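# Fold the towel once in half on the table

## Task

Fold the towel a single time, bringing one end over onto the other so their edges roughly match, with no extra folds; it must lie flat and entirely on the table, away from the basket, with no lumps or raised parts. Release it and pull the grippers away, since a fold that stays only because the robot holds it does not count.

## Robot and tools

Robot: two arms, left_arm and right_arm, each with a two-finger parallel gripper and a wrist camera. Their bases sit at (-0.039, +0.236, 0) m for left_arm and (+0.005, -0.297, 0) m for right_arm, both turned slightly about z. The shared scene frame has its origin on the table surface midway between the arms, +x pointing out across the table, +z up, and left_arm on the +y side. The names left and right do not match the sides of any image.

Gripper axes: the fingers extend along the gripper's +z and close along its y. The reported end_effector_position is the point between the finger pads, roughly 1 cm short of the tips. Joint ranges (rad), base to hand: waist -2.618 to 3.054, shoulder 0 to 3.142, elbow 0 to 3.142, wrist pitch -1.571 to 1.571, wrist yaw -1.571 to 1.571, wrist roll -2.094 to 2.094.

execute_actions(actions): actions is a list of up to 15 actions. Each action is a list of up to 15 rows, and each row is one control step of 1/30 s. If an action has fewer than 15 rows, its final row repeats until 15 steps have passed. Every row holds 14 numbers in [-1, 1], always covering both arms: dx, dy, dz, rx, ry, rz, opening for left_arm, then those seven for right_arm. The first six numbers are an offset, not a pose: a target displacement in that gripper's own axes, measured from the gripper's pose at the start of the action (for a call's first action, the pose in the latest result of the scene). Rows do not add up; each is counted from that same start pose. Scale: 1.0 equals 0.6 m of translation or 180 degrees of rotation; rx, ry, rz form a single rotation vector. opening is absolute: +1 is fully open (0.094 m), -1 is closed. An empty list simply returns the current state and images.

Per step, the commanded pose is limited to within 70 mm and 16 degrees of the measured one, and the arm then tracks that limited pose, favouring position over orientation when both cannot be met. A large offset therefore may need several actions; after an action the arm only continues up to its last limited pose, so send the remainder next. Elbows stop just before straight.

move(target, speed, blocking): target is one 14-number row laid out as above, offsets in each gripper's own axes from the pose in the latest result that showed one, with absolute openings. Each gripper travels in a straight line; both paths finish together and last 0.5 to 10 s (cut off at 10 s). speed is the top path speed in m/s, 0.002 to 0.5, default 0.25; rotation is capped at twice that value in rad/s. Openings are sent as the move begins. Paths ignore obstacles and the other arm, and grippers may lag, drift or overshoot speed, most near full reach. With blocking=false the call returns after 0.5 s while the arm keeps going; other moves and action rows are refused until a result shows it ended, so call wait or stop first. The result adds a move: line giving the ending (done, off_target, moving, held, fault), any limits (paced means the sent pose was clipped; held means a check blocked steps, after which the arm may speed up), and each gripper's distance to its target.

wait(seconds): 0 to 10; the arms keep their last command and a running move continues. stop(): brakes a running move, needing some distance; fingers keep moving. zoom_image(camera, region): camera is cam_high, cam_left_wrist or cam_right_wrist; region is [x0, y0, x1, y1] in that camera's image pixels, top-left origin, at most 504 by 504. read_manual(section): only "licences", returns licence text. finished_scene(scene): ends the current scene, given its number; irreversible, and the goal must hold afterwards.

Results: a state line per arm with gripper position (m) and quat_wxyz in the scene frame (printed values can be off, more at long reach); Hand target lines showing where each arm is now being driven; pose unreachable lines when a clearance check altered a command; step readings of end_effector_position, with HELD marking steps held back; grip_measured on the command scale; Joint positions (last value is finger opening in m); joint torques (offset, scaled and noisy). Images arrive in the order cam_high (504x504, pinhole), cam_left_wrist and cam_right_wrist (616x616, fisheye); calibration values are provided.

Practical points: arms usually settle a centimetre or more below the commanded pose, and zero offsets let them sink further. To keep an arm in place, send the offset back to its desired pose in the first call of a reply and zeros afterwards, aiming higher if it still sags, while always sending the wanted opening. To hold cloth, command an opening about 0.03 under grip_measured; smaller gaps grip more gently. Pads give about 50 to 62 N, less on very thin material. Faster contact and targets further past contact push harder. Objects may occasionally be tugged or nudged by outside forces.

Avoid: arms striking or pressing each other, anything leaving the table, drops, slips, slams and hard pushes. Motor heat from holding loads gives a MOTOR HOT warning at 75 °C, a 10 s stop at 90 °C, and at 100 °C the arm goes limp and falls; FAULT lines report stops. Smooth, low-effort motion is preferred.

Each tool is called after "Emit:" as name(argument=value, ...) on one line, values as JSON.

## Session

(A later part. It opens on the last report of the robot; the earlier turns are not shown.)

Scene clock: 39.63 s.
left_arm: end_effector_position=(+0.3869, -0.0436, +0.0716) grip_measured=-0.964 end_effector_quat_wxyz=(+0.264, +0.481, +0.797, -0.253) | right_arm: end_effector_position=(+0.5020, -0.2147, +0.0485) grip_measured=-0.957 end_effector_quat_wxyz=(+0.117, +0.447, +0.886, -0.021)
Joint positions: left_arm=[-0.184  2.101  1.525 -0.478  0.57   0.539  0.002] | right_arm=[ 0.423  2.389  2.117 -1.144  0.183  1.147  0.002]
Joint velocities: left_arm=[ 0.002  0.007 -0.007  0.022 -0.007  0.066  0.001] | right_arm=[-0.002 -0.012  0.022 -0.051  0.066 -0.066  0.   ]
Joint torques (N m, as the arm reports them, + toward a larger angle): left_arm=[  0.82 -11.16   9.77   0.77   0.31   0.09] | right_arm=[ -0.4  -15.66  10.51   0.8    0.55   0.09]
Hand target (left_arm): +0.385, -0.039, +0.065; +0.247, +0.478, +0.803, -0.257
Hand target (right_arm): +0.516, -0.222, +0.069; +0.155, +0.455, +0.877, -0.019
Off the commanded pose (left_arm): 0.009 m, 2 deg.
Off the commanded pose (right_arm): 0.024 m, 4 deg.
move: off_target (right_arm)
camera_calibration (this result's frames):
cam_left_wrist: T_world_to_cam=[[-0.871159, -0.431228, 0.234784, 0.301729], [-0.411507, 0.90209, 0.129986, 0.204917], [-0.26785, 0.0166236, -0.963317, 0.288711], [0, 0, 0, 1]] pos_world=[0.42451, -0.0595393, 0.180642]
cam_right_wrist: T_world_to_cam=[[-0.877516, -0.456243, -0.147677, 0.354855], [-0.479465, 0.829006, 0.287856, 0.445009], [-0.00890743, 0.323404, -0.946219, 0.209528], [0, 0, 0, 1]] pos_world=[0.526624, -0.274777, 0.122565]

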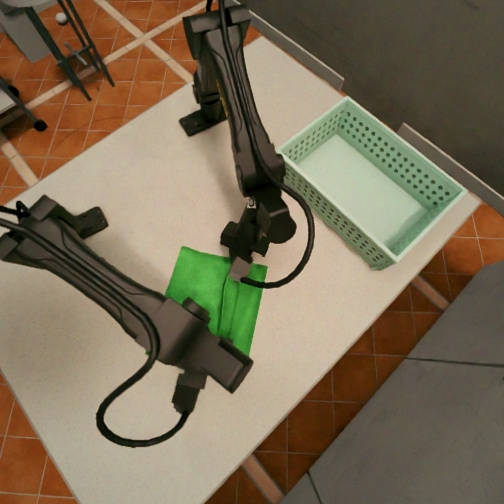

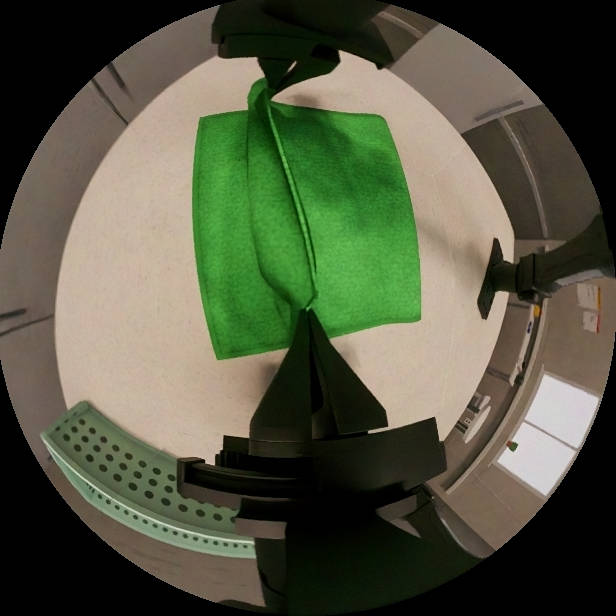

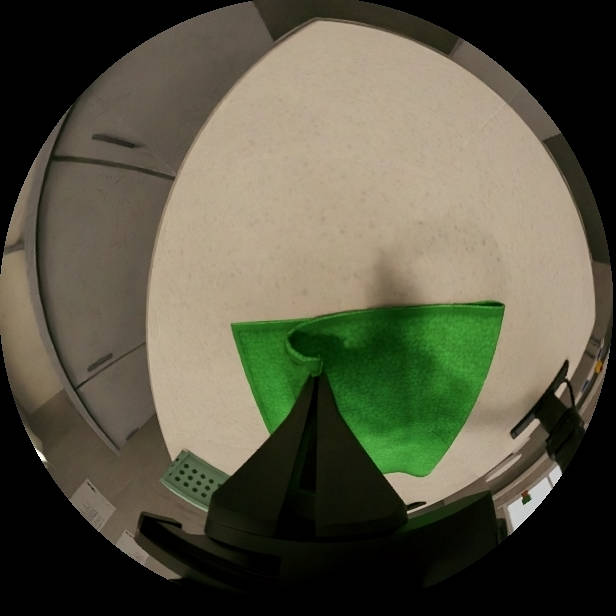

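Emit:
move(target=[0.045,0.055,0.015,0,0,0,-1,-0.028,0.06,0.01,-0.02,-0.02,0,-1], speed=0.06)

Emit:
move(target=[0.02,0.08,-0.02,0,0,0,-0.75,-0.02,0.085,-0.02,-0.04,-0.02,0,-0.75], speed=0.1)

Scene clock: 42.30 s.
left_arm: end_effector_position=(+0.4070, -0.0257, +0.0482) grip_measured=-0.964 end_effector_quat_wxyz=(+0.278, +0.485, +0.791, -0.249) | right_arm: end_effector_position=(+0.5237, -0.2005, +0.0296) grip_measured=-0.957 end_effector_quat_wxyz=(+0.120, +0.441, +0.890, -0.011)
Joint positions: left_arm=[-0.129  2.168  1.525 -0.414  0.596  0.602  0.002] | right_arm=[ 0.436  2.508  2.255 -1.147  0.17   1.145  0.002]
Joint velocities: left_arm=[-0.017  0.002  0.012 -0.007  0.007 -0.051  0.001] | right_arm=[ 0.012 -0.002  0.012  0.037 -0.007 -0.037 -0.   ]
Joint torques (N m, as the arm reports them, + toward a larger angle): left_arm=[  1.09 -11.43   9.75   0.83   0.32   0.06] | right_arm=[ -0.41 -16.37  10.63   0.9    0.53  -0.05]
Hand target (left_arm): +0.407, -0.019, +0.042; +0.265, +0.480, +0.797, -0.253
Hand target (right_arm): +0.540, -0.207, +0.050; +0.160, +0.443, +0.882, -0.007
Off the commanded pose (left_arm): 0.009 m, 2 deg.
Off the commanded pose (right_arm): 0.027 m, 5 deg.
move: off_target (right_arm)
camera_calibration (this result's frames):
cam_left_wrist: T_world_to_cam=[[-0.879543, -0.426264, 0.211431, 0.337035], [-0.411947, 0.904548, 0.109967, 0.201322], [-0.238124, 0.00962231, -0.971187, 0.25937], [0, 0, 0, 1]] pos_world=[0.441133, -0.0409353, 0.158498]
cam_right_wrist: T_world_to_cam=[[-0.867595, -0.468882, -0.165616, 0.370414], [-0.497262, 0.816008, 0.294722, 0.455653], [-0.00304644, 0.338054, -0.941122, 0.186938], [0, 0, 0, 1]] pos_world=[0.548518, -0.261331, 0.102987]

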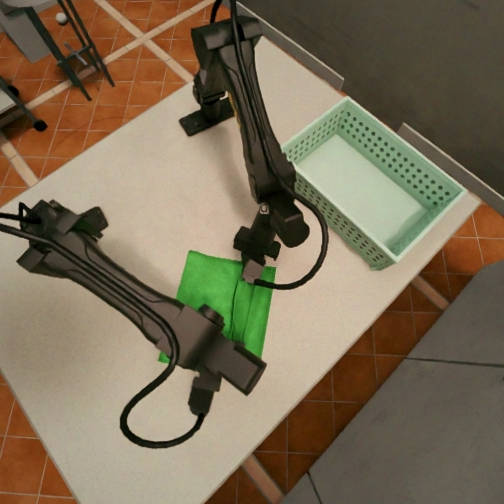

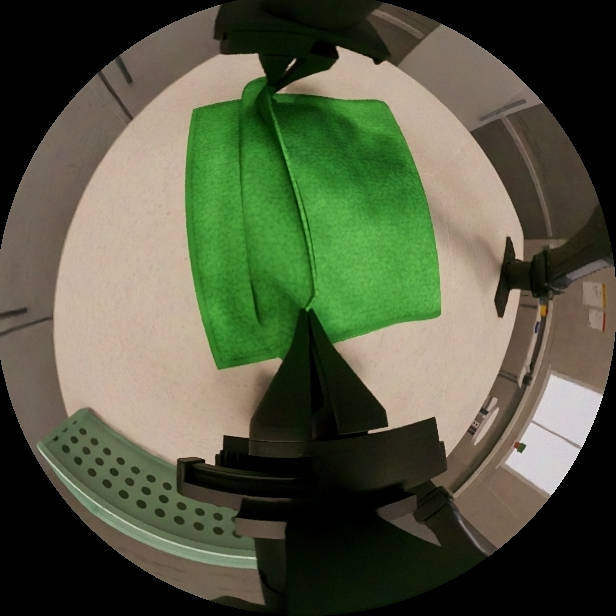

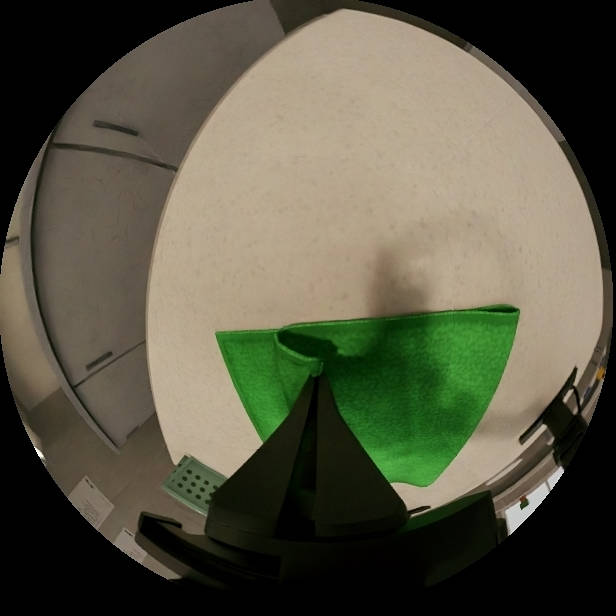

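Scene clock: 43.53 s.
left_arm: end_effector_position=(+0.4435, +0.0075, +0.0462) grip_measured=-0.753 end_effector_quat_wxyz=(+0.287, +0.486, +0.790, -0.240) | right_arm: end_effector_position=(+0.5601, -0.1805, +0.0308) grip_measured=-0.752 end_effector_quat_wxyz=(+0.154, +0.434, +0.887, +0.023)
Joint positions: left_arm=[-0.039  2.258  1.671 -0.505  0.625  0.699  0.012] | right_arm=[ 0.453  2.631  2.473 -1.146  0.165  1.145  0.012]
Joint velocities: left_arm=[ 0.002 -0.002 -0.002 -0.022 -0.037 -0.066  0.001] | right_arm=[ 0.007  0.002  0.022 -0.081 -0.066  0.007  0.   ]
Joint torques (N m, as the arm reports them, + toward a larger angle): left_arm=[  0.52 -12.15  10.36   0.83   0.41   0.05] | right_arm=[  0.48 -16.96  10.27   0.87   0.26   0.  ]
Hand target (left_arm): +0.443, +0.009, +0.043; +0.279, +0.485, +0.791, -0.249
Hand target (right_arm): +0.568, -0.177, +0.048; +0.175, +0.431, +0.884, +0.032
Off the commanded pose (left_arm): 0.004 m, 1 deg.
Off the commanded pose (right_arm): 0.020 m, 3 deg.
move: off_target (right_arm)
camera_calibration (this result's frames):
cam_left_wrist: T_world_to_cam=[[-0.881391, -0.433373, 0.187984, 0.385693], [-0.420637, 0.901112, 0.105179, 0.1906], [-0.214976, 0.0136311, -0.976524, 0.255753], [0, 0, 0, 1]] pos_world=[0.475101, -0.00808933, 0.157197]
cam_right_wrist: T_world_to_cam=[[-0.83957, -0.478855, -0.256555, 0.396863], [-0.537993, 0.798434, 0.270308, 0.477429], [0.0754041, 0.364967, -0.927962, 0.141957], [0, 0, 0, 1]] pos_world=[0.579343, -0.242966, 0.104496]

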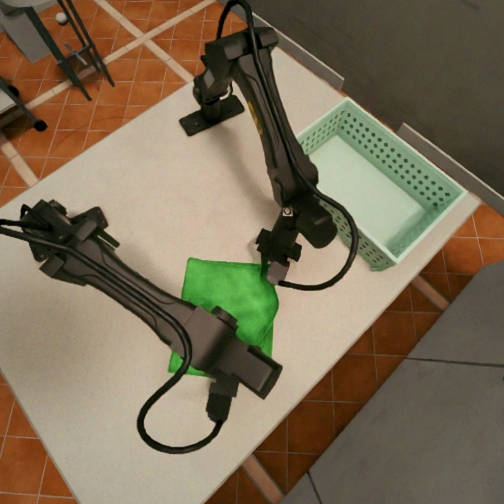

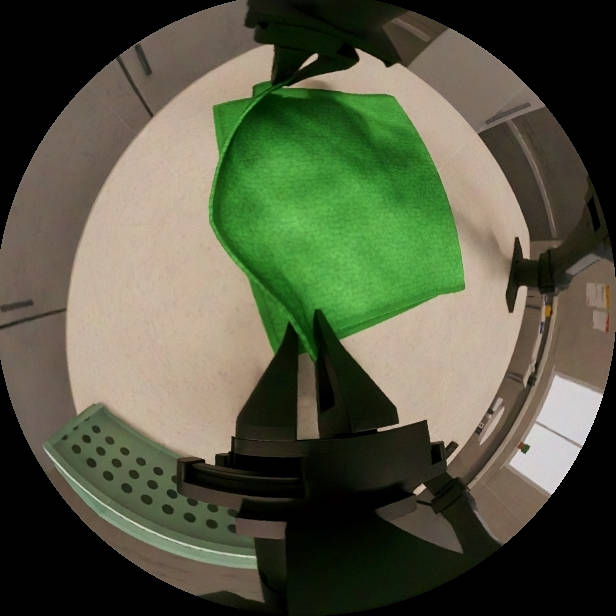

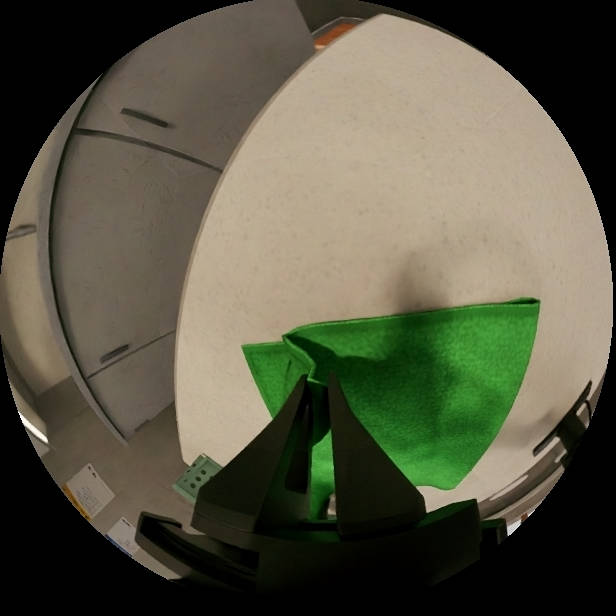

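The flap is unfolding. Open wide and lift.

Emit:
move(target=[-0.02,0,-0.05,0,0,0,0.6,-0.02,0,-0.07,-0.03,-0.02,0,0.8], speed=0.06)

Emit:
move(target=[0.1,-0.3,-0.3,-0.08,0,-0.1,0.6,-0.15,-0.45,-0.3,0,-0.05,-0.1,0.8])

Scene clock: 46.03 s.
left_arm: end_effector_position=(+0.4382, +0.0160, +0.0639) grip_measured=+0.597 end_effector_quat_wxyz=(+0.281, +0.487, +0.792, -0.239) | right_arm: end_effector_position=(+0.5501, -0.1831, +0.0587) grip_measured=+0.798 end_effector_quat_wxyz=(+0.181, +0.429, +0.884, +0.046)
Joint positions: left_arm=[-0.025  2.216  1.683 -0.58   0.625  0.719  0.075] | right_arm=[ 0.453  2.441  2.209 -0.999  0.165  1.132  0.084]
Joint velocities: left_arm=[-0.002 -0.007  0.012 -0.022 -0.007 -0.022 -0.   ] | right_arm=[-0.002 -0.012  0.012 -0.037 -0.022 -0.051 -0.001]
Joint torques (N m, as the arm reports them, + toward a larger angle): left_arm=[  0.79 -14.29  10.34   0.83   0.36   0.06] | right_arm=[ -0.16 -18.49   5.89   1.23   0.25  -0.07]
Hand target (left_arm): +0.441, +0.020, +0.076; +0.287, +0.486, +0.790, -0.240
Hand target (right_arm): +0.554, -0.186, +0.073; +0.201, +0.427, +0.880, +0.051
Off the commanded pose (left_arm): 0.013 m, 1 deg.
Off the commanded pose (right_arm): 0.016 m, 2 deg.
move: off_target (left_arm, right_arm)
camera_calibration (this result's frames):
cam_left_wrist: T_world_to_cam=[[-0.880071, -0.434418, 0.191717, 0.380621], [-0.419067, 0.900436, 0.116613, 0.177442], [-0.223288, 0.0222853, -0.974498, 0.275091], [0, 0, 0, 1]] pos_world=[0.470758, -0.000556769, 0.174412]
cam_right_wrist: T_world_to_cam=[[-0.813734, -0.484096, -0.321696, 0.383019], [-0.565146, 0.788303, 0.243287, 0.481263], [0.13582, 0.379776, -0.915054, 0.138316], [0, 0, 0, 1]] pos_world=[0.564874, -0.246493, 0.132698]

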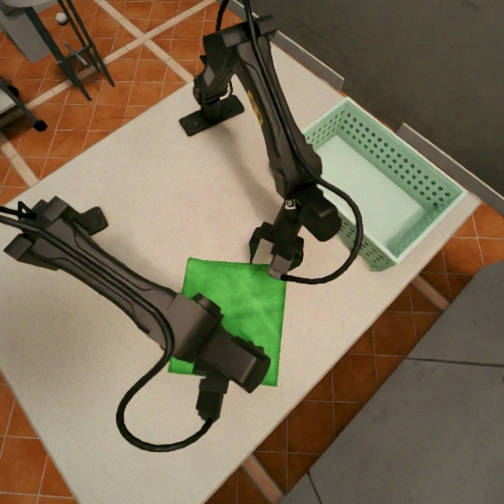

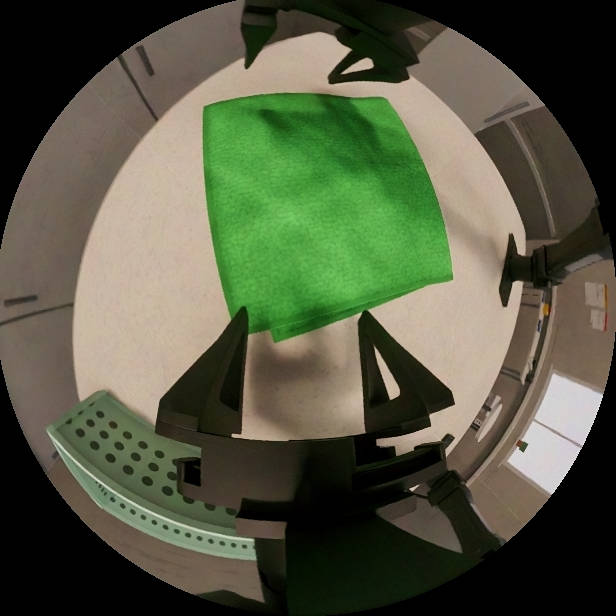

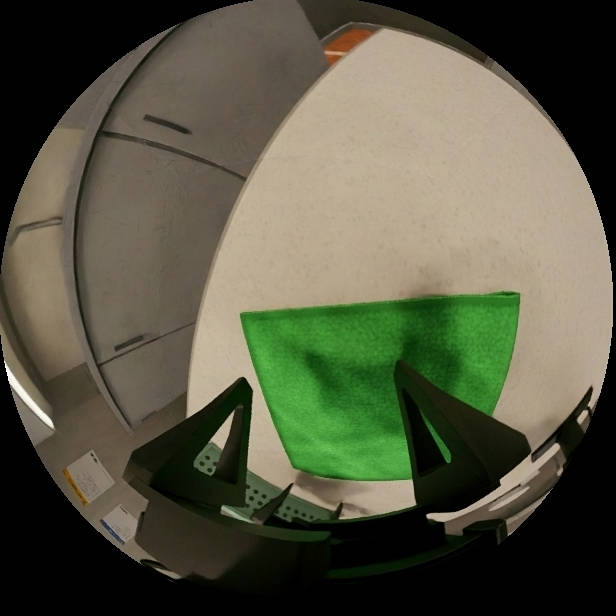

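Scene clock: 48.07 s.
left_arm: end_effector_position=(+0.2255, +0.0958, +0.1822) grip_measured=+0.597 end_effector_quat_wxyz=(+0.320, +0.319, +0.875, -0.177) | right_arm: end_effector_position=(+0.3431, -0.4101, +0.1862) grip_measured=+0.798 end_effector_quat_wxyz=(+0.260, +0.292, +0.920, -0.009)
Joint positions: left_arm=[-0.052  1.085  0.91  -0.74   0.392  0.304  0.075] | right_arm=[-0.123  1.42   1.265 -0.89   0.012  0.293  0.084]
Joint velocities: left_arm=[-0.002 -0.007 -0.027  0.037 -0.081  0.037 -0.   ] | right_arm=[ 0.002  0.017 -0.017  0.007  0.037 -0.007 -0.001]
Joint torques (N m, as the arm reports them, + toward a larger angle): left_arm=[-0.71 -4.12  6.4   1.13  0.09 -0.03] | right_arm=[-0.41 -7.71  6.12  1.26  0.   -0.08]
Hand target (left_arm): +0.214, +0.097, +0.172; +0.299, +0.319, +0.882, -0.179
Hand target (right_arm): +0.336, -0.409, +0.184; +0.254, +0.290, +0.923, -0.008
Off the commanded pose (left_arm): 0.014 m, 3 deg.
Off the commanded pose (right_arm): 0.007 m, 1 deg.
move: off_target (left_arm)
camera_calibration (this result's frames):
cam_left_wrist: T_world_to_cam=[[-0.638518, -0.745049, 0.192865, 0.180506], [-0.737256, 0.664053, 0.124445, 0.0957078], [-0.220791, -0.0627305, -0.973302, 0.34845], [0, 0, 0, 1]] pos_world=[0.262752, 0.0927893, 0.292423]
cam_right_wrist: T_world_to_cam=[[-0.636276, -0.728143, -0.254873, -0.0276846], [-0.756931, 0.653056, 0.0239295, 0.5633], [0.149022, 0.208147, -0.966679, 0.303927], [0, 0, 0, 1]] pos_world=[0.363473, -0.451287, 0.273265]

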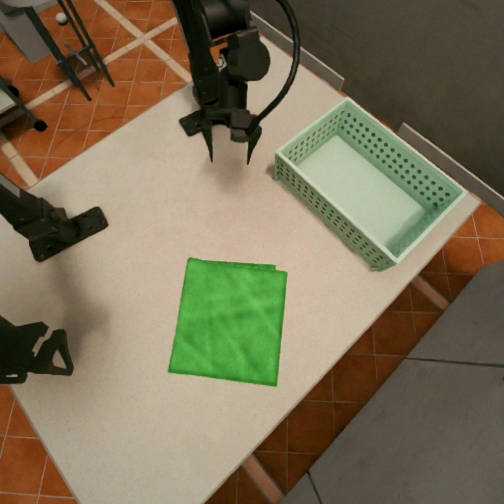

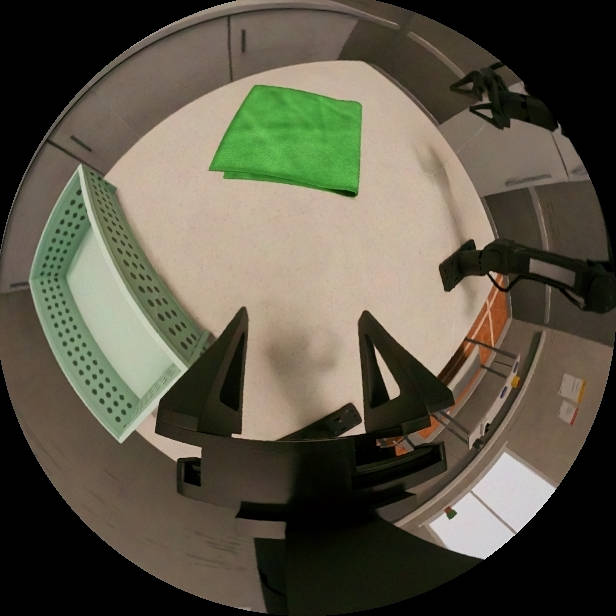

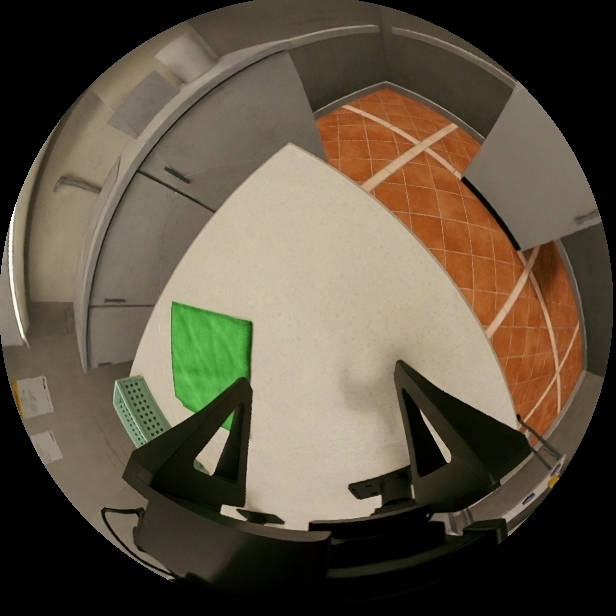

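Emit:
move(target=[-0.147,0.245,0.4,-0.045,0.04,0,-0.05,0,0,0,0,0,0,0.8])

Scene clock: 51.67 s.
left_arm: end_effector_position=(+0.4871, +0.0480, +0.0520) grip_measured=-0.047 end_effector_quat_wxyz=(+0.295, +0.302, +0.902, -0.095) | right_arm: end_effector_position=(+0.3430, -0.4098, +0.1861) grip_measured=+0.798 end_effector_quat_wxyz=(+0.260, +0.291, +0.921, -0.009)
Joint positions: left_arm=[-0.071  2.216  1.673 -0.428  0.207  0.303  0.045] | right_arm=[-0.123  1.42   1.265 -0.891  0.011  0.291  0.084]
Joint velocities: left_arm=[-0.012  0.012 -0.017 -0.125 -0.007 -0.051 -0.001] | right_arm=[ 0.002 -0.012  0.017  0.022 -0.051  0.037  0.   ]
Joint torques (N m, as the arm reports them, + toward a larger angle): left_arm=[ -0.81 -12.9   10.69   1.08   0.05  -0.02] | right_arm=[-0.06 -6.18  7.42  1.36  0.05  0.03]
Hand target (left_arm): +0.485, +0.042, +0.052; +0.286, +0.306, +0.903, -0.095
Hand target (right_arm): +0.343, -0.410, +0.186; +0.260, +0.292, +0.920, -0.009
Off the commanded pose (left_arm): 0.008 m, 1 deg.
Off the commanded pose (right_arm): 0.000 m, 0 deg.
move: done
camera_calibration (this result's frames):
cam_left_wrist: T_world_to_cam=[[-0.565441, -0.821144, 0.0774499, 0.31109], [-0.790406, 0.566305, 0.233576, 0.361412], [-0.23566, 0.0708564, -0.969249, 0.277176], [0, 0, 0, 1]] pos_world=[0.526884, 0.0311409, 0.160142]
cam_right_wrist: T_world_to_cam=[[-0.634301, -0.730027, -0.254406, -0.0290822], [-0.7588, 0.650875, 0.0241775, 0.56285], [0.147937, 0.208379, -0.966795, 0.304325], [0, 0, 0, 1]] pos_world=[0.363622, -0.450991, 0.273213]

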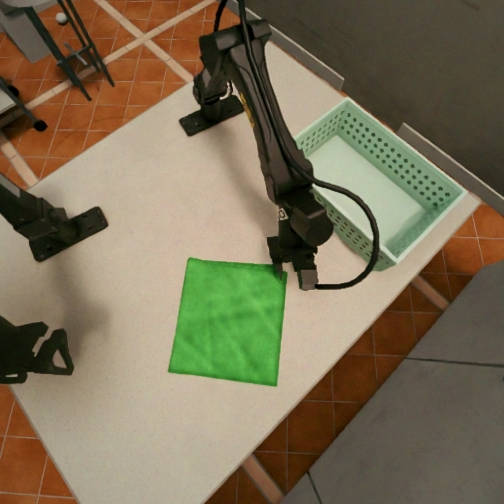

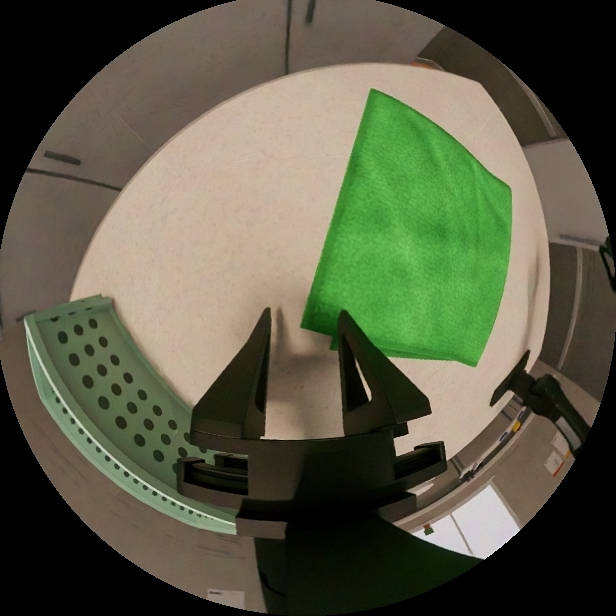

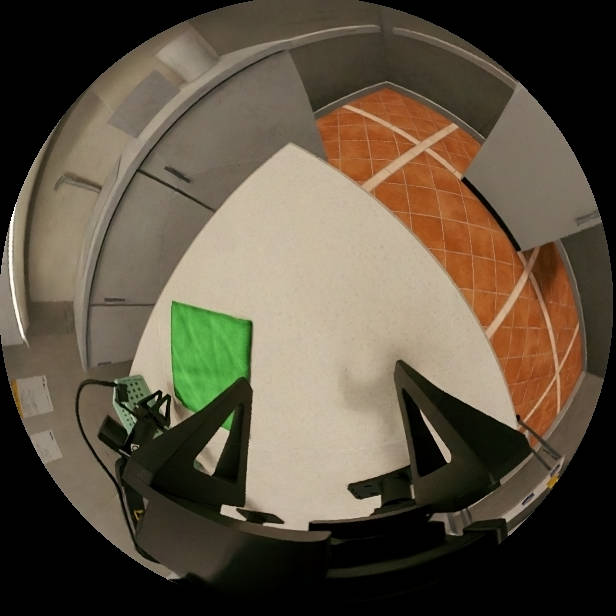

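Emit:
move(target=[0.065,-0.015,0.062,0,0.02,0,-0.25,0,0,0,0,0,0,0.8], speed=0.06)

Scene clock: 54.67 s.
left_arm: end_effector_position=(+0.4879, +0.0489, +0.0244) grip_measured=-0.247 end_effector_quat_wxyz=(+0.295, +0.301, +0.903, -0.087) | right_arm: end_effector_position=(+0.3430, -0.4098, +0.1861) grip_measured=+0.798 end_effector_quat_wxyz=(+0.260, +0.291, +0.921, -0.009)
Joint positions: left_arm=[-0.075  2.254  1.623 -0.34   0.188  0.303  0.035] | right_arm=[-0.123  1.42   1.265 -0.891  0.011  0.291  0.084]
Joint velocities: left_arm=[-0.007 -0.007  0.007  0.051  0.022  0.051  0.   ] | right_arm=[ 0.012 -0.012 -0.002 -0.066 -0.066 -0.022 -0.   ]
Joint torques (N m, as the arm reports them, + toward a larger angle): left_arm=[ -0.85 -11.76   5.47   1.28   0.01   0.  ] | right_arm=[-0.06 -6.18  7.42  1.35  0.03  0.01]
Hand target (left_arm): +0.474, +0.047, -0.000; +0.266, +0.305, +0.910, -0.086
Hand target (right_arm): +0.343, -0.410, +0.186; +0.260, +0.291, +0.921, -0.009
Off the commanded pose (left_arm): 0.029 m, 3 deg.
Off the commanded pose (right_arm): 0.000 m, 0 deg.
move: off_target (left_arm)
camera_calibration (this result's frames):
cam_left_wrist: T_world_to_cam=[[-0.559908, -0.826198, 0.0624525, 0.312309], [-0.795405, 0.557085, 0.23872, 0.370758], [-0.232021, 0.0839861, -0.969078, 0.248127], [0, 0, 0, 1]] pos_world=[0.527338, 0.0306455, 0.132442]
cam_right_wrist: T_world_to_cam=[[-0.634301, -0.730027, -0.254406, -0.0290822], [-0.7588, 0.650875, 0.0241775, 0.56285], [0.147937, 0.208379, -0.966795, 0.304325], [0, 0, 0, 1]] pos_world=[0.363622, -0.450991, 0.273213]

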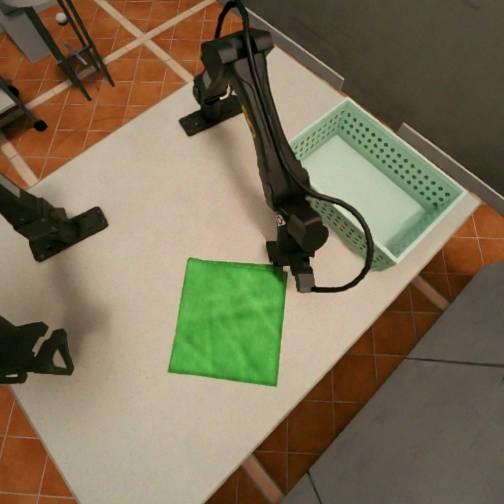

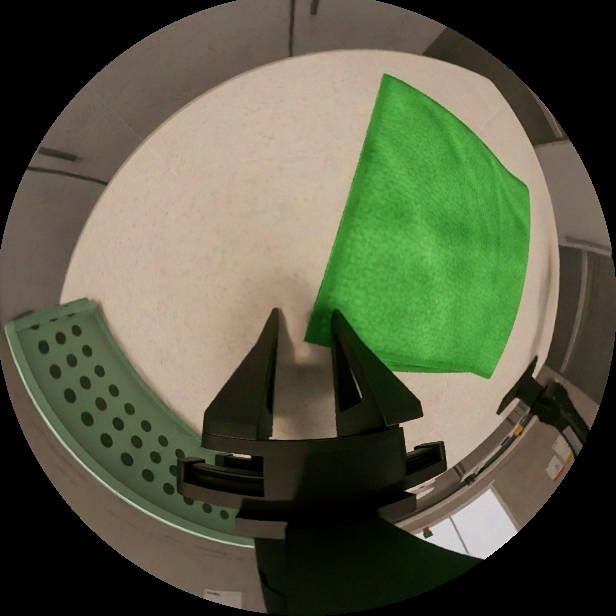

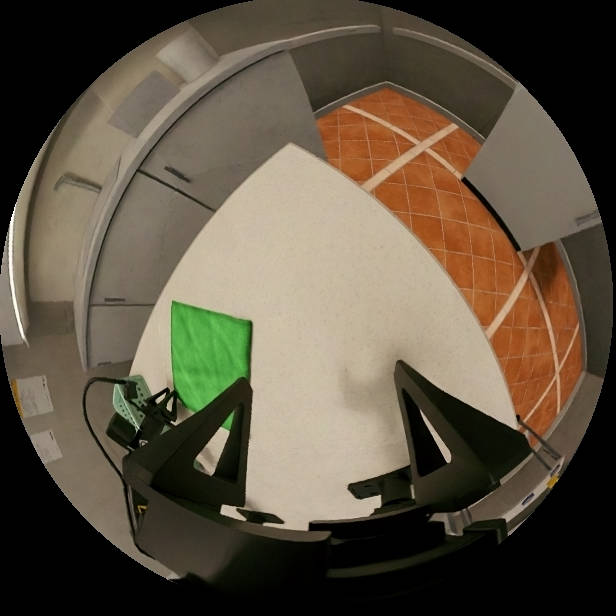

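Emit:
execute_actions(actions=[[[0.045,-0.035,0.03,0.025,0.02,0,-0.3,0,0,0,0,0,0,0.8]],[[0.04,-0.03,0.025,0.015,0.02,0,-0.65,0,0,0,0,0,0,0.8]],[[0.04,-0.02,0.025,0.01,0.02,0,-1,0,0,0,0,0,0,0.8]]])

Emit:
move(target=[-0.06,-0.05,-0.09,0,0,0,-1,0,0,0,0,0,0,0.8], speed=0.08)

Scene clock: 57.23 s.
left_arm: end_effector_position=(+0.4839, +0.0385, +0.0239) grip_measured=-0.980 end_effector_quat_wxyz=(+0.293, +0.310, +0.898, -0.108) | right_arm: end_effector_position=(+0.3430, -0.4098, +0.1861) grip_measured=+0.798 end_effector_quat_wxyz=(+0.260, +0.291, +0.921, -0.009)
Joint positions: left_arm=[-0.081  2.258  1.623 -0.337  0.232  0.303  0.001] | right_arm=[-0.123  1.42   1.265 -0.891  0.011  0.291  0.084]
Joint velocities: left_arm=[ 0.012  0.007 -0.002 -0.081  0.022  0.051  0.   ] | right_arm=[ 0.017 -0.007 -0.002 -0.037  0.022 -0.066 -0.   ]
Joint torques (N m, as the arm reports them, + toward a larger angle): left_arm=[ -0.68 -11.56   5.88   1.15   0.13   0.03] | right_arm=[-0.06 -6.18  7.44  1.35  0.03  0.  ]
Hand target (left_arm): +0.468, +0.036, -0.002; +0.260, +0.317, +0.905, -0.113
Hand target (right_arm): +0.343, -0.410, +0.186; +0.260, +0.291, +0.921, -0.009
Off the commanded pose (left_arm): 0.031 m, 4 deg.
Off the commanded pose (right_arm): 0.000 m, 0 deg.
Step readings (end_effector_position; steps 1 to 15: 1st action; 16 to 30: 2nd action; 31 to 45: 3rd action):
0: left_arm (+0.4879, +0.0489, +0.0244) | right_arm (+0.3430, -0.4098, +0.1861)
1: left_arm (+0.4875, +0.0481, +0.0241) | right_arm (+0.3430, -0.4098, +0.1861)
2: left_arm (+0.4869, +0.0470, +0.0235) | right_arm (+0.3430, -0.4098, +0.1861)
4: left_arm (+0.4863, +0.0452, +0.0230) | right_arm (+0.3430, -0.4098, +0.1861)
8: left_arm (+0.4856, +0.0434, +0.0234) | right_arm (+0.3430, -0.4098, +0.1861)
15: left_arm (+0.4854, +0.0428, +0.0236) | right_arm (+0.3430, -0.4098, +0.1861)
16: left_arm (+0.4853, +0.0426, +0.0236) | right_arm (+0.3430, -0.4098, +0.1861)
17: left_arm (+0.4851, +0.0421, +0.0237) | right_arm (+0.3430, -0.4098, +0.1861)
19: left_arm (+0.4845, +0.0406, +0.0237) | right_arm (+0.3430, -0.4098, +0.1861)
23: left_arm (+0.4837, +0.0386, +0.0238) | right_arm (+0.3430, -0.4098, +0.1861)
30: left_arm (+0.4837, +0.0386, +0.0238) | right_arm (+0.3430, -0.4098, +0.1861)
31: left_arm (+0.4837, +0.0386, +0.0238) | right_arm (+0.3430, -0.4098, +0.1861)
32: left_arm (+0.4838, +0.0386, +0.0238) | right_arm (+0.3430, -0.4098, +0.1861)
34: left_arm (+0.4839, +0.0385, +0.0239) | right_arm (+0.3430, -0.4098, +0.1861)
38: left_arm (+0.4839, +0.0385, +0.0239) | right_arm (+0.3430, -0.4098, +0.1861)
45: end_effector_position above
camera_calibration (this result's frames):
cam_left_wrist: T_world_to_cam=[[-0.584421, -0.805654, 0.0968196, 0.311805], [-0.774946, 0.589528, 0.227849, 0.36257], [-0.240645, 0.0581296, -0.968871, 0.252757], [0, 0, 0, 1]] pos_world=[0.524022, 0.0227689, 0.132089]
cam_right_wrist: T_world_to_cam=[[-0.634301, -0.730027, -0.254406, -0.0290822], [-0.7588, 0.650875, 0.0241775, 0.56285], [0.147937, 0.208379, -0.966795, 0.304325], [0, 0, 0, 1]] pos_world=[0.363622, -0.450991, 0.273213]

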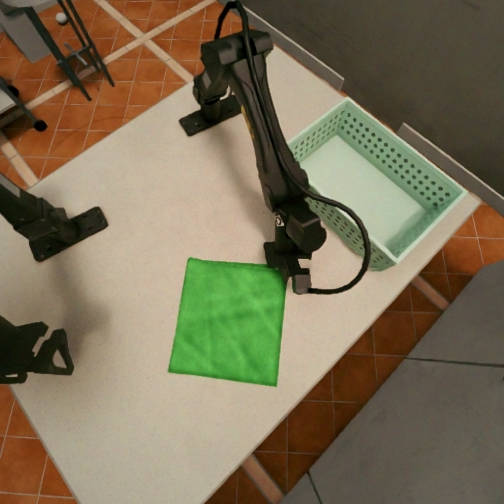

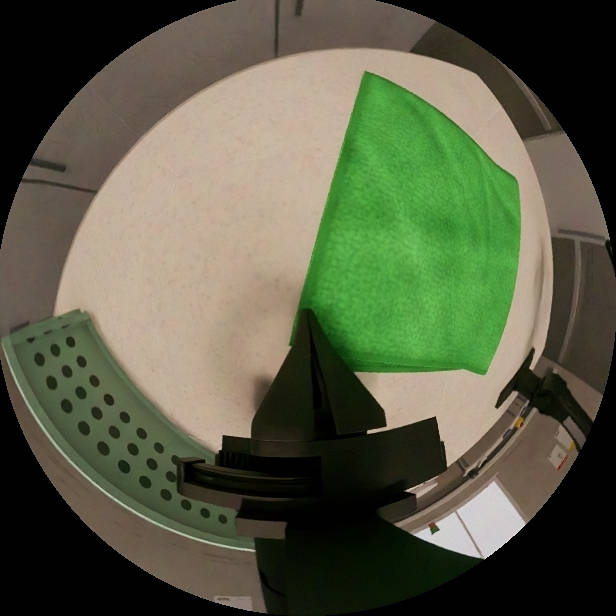

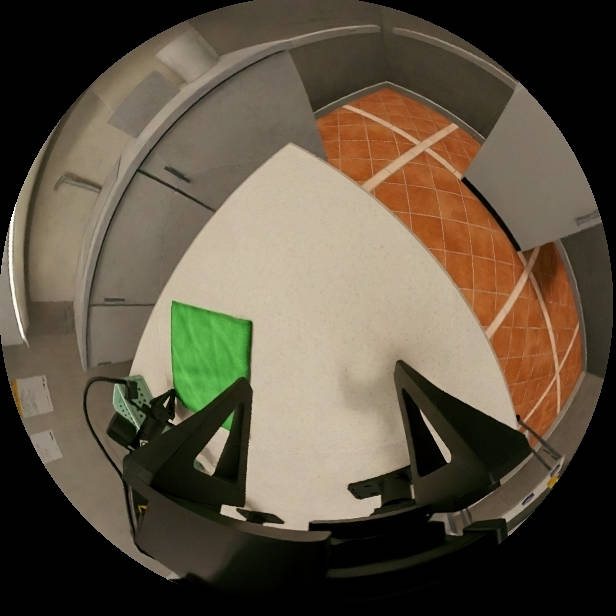

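Scene clock: 58.67 s.
left_arm: end_effector_position=(+0.4651, +0.0220, +0.0816) grip_measured=-0.980 end_effector_quat_wxyz=(+0.295, +0.308, +0.898, -0.109) | right_arm: end_effector_position=(+0.3430, -0.4098, +0.1861) grip_measured=+0.798 end_effector_quat_wxyz=(+0.260, +0.291, +0.921, -0.009)
Joint positions: left_arm=[-0.128  2.134  1.655 -0.481  0.205  0.26   0.001] | right_arm=[-0.123  1.42   1.265 -0.891  0.011  0.291  0.084]
Joint velocities: left_arm=[ 0.012 -0.002  0.002  0.022 -0.081 -0.007 -0.   ] | right_arm=[ 0.007  0.017  0.012 -0.007  0.037 -0.007 -0.   ]
Joint torques (N m, as the arm reports them, + toward a larger angle): left_arm=[ -0.69 -13.59  10.6    1.1    0.    -0.05] | right_arm=[-0.07 -6.19  7.43  1.36  0.02  0.01]
Hand target (left_arm): +0.463, +0.018, +0.089; +0.294, +0.310, +0.898, -0.108
Hand target (right_arm): +0.343, -0.410, +0.186; +0.260, +0.291, +0.921, -0.009
Off the commanded pose (left_arm): 0.009 m, 0 deg.
Off the commanded pose (right_arm): 0.000 m, 0 deg.
move: done
camera_calibration (this result's frames):
cam_left_wrist: T_world_to_cam=[[-0.58259, -0.806827, 0.0980725, 0.280954], [-0.777058, 0.588298, 0.223799, 0.345891], [-0.238263, 0.0541749, -0.969689, 0.304134], [0, 0, 0, 1]] pos_world=[0.504922, 0.00671758, 0.189951]
cam_right_wrist: T_world_to_cam=[[-0.634301, -0.730027, -0.254406, -0.0290822], [-0.7588, 0.650875, 0.0241775, 0.56285], [0.147937, 0.208379, -0.966795, 0.304325], [0, 0, 0, 1]] pos_world=[0.363622, -0.450991, 0.273213]

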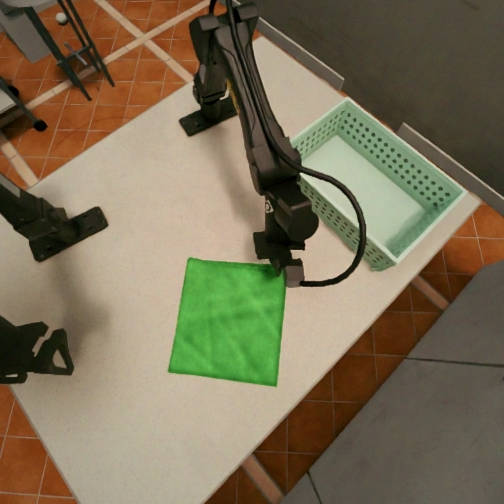

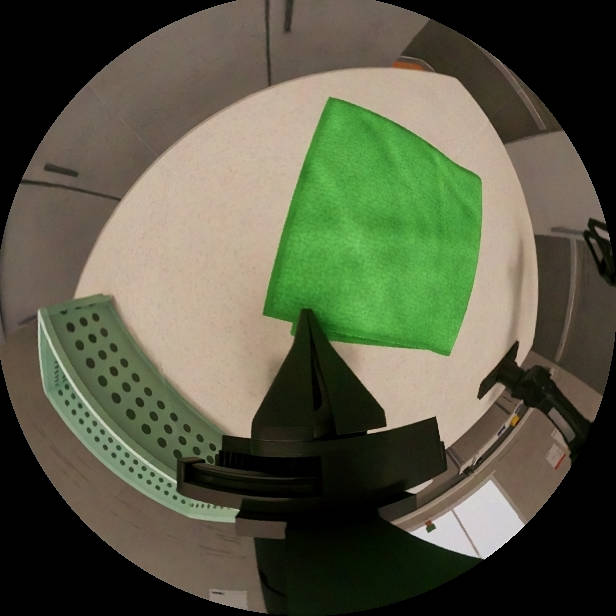

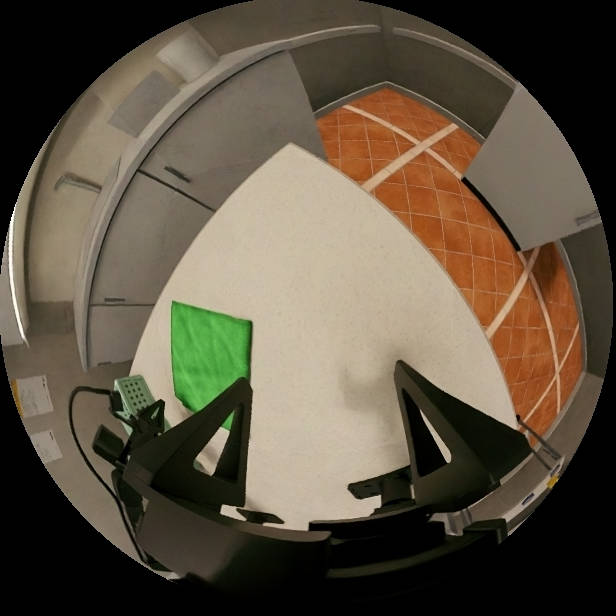

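Emit:
move(target=[0.103,0.035,0.117,0.01,0.03,0,-0.15,0,0,0,0,0,0,0.8], speed=0.07)

Scene clock: 61.87 s.
left_arm: end_effector_position=(+0.4836, +0.0290, +0.0242) grip_measured=-0.153 end_effector_quat_wxyz=(+0.289, +0.320, +0.895, -0.114) | right_arm: end_effector_position=(+0.3430, -0.4098, +0.1861) grip_measured=+0.798 end_effector_quat_wxyz=(+0.260, +0.291, +0.921, -0.009)
Joint positions: left_arm=[-0.094  2.275  1.655 -0.361  0.243  0.312  0.04 ] | right_arm=[-0.123  1.42   1.265 -0.891  0.011  0.291  0.084]
Joint velocities: left_arm=[-0.002  0.017  0.012 -0.051 -0.007 -0.022  0.001] | right_arm=[-0.007 -0.002 -0.007 -0.037 -0.051 -0.007  0.   ]
Joint torques (N m, as the arm reports them, + toward a larger angle): left_arm=[  1.01 -10.7    5.86   1.09   0.06   0.09] | right_arm=[-0.06 -6.18  7.43  1.36  0.03  0.01]
Hand target (left_arm): +0.471, +0.042, -0.010; +0.248, +0.317, +0.909, -0.109
Hand target (right_arm): +0.343, -0.410, +0.186; +0.260, +0.291, +0.921, -0.009
Off the commanded pose (left_arm): 0.040 m, 5 deg.
Off the commanded pose (right_arm): 0.000 m, 0 deg.
move: off_target (left_arm)
camera_calibration (this result's frames):
cam_left_wrist: T_world_to_cam=[[-0.604392, -0.78998, 0.103161, 0.312998], [-0.757763, 0.610002, 0.231716, 0.358846], [-0.24598, 0.0618755, -0.967298, 0.255912], [0, 0, 0, 1]] pos_world=[0.524043, 0.0125312, 0.132103]
cam_right_wrist: T_world_to_cam=[[-0.634301, -0.730027, -0.254406, -0.0290822], [-0.7588, 0.650875, 0.0241775, 0.56285], [0.147937, 0.208379, -0.966795, 0.304325], [0, 0, 0, 1]] pos_world=[0.363622, -0.450991, 0.273213]

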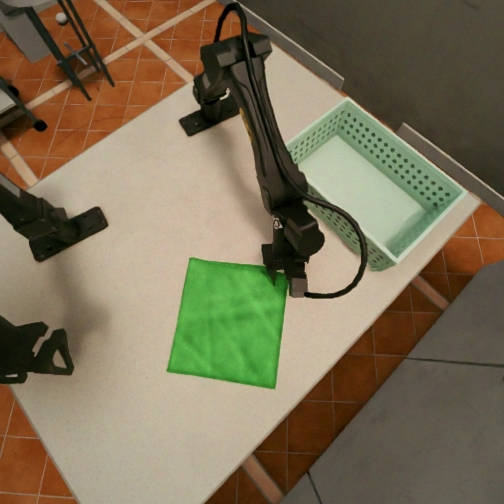

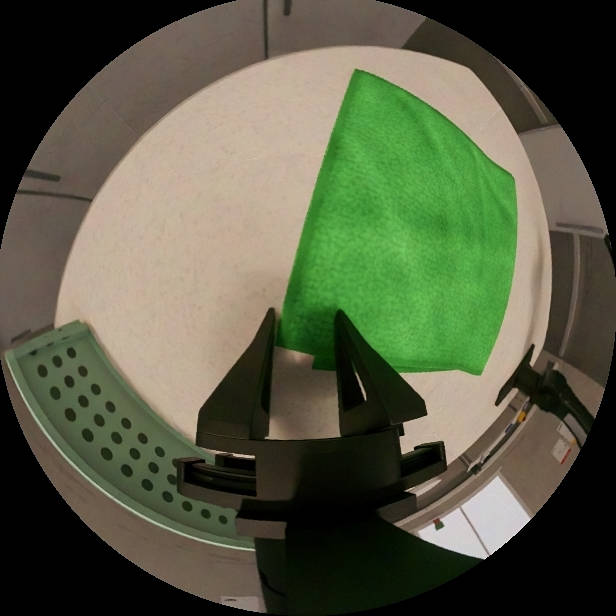

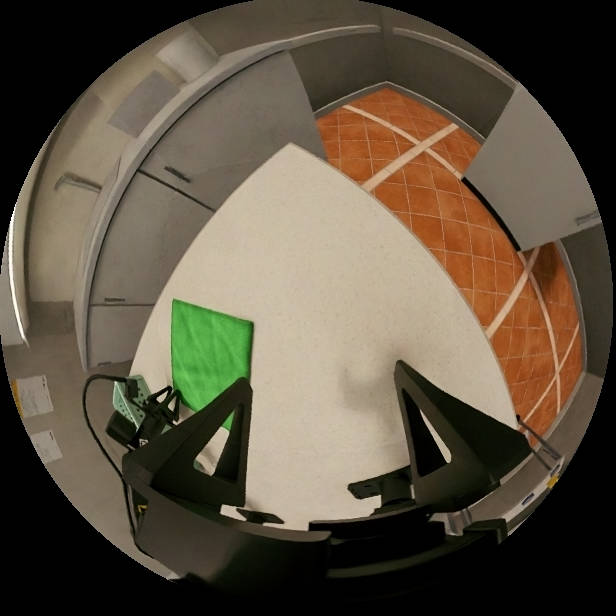

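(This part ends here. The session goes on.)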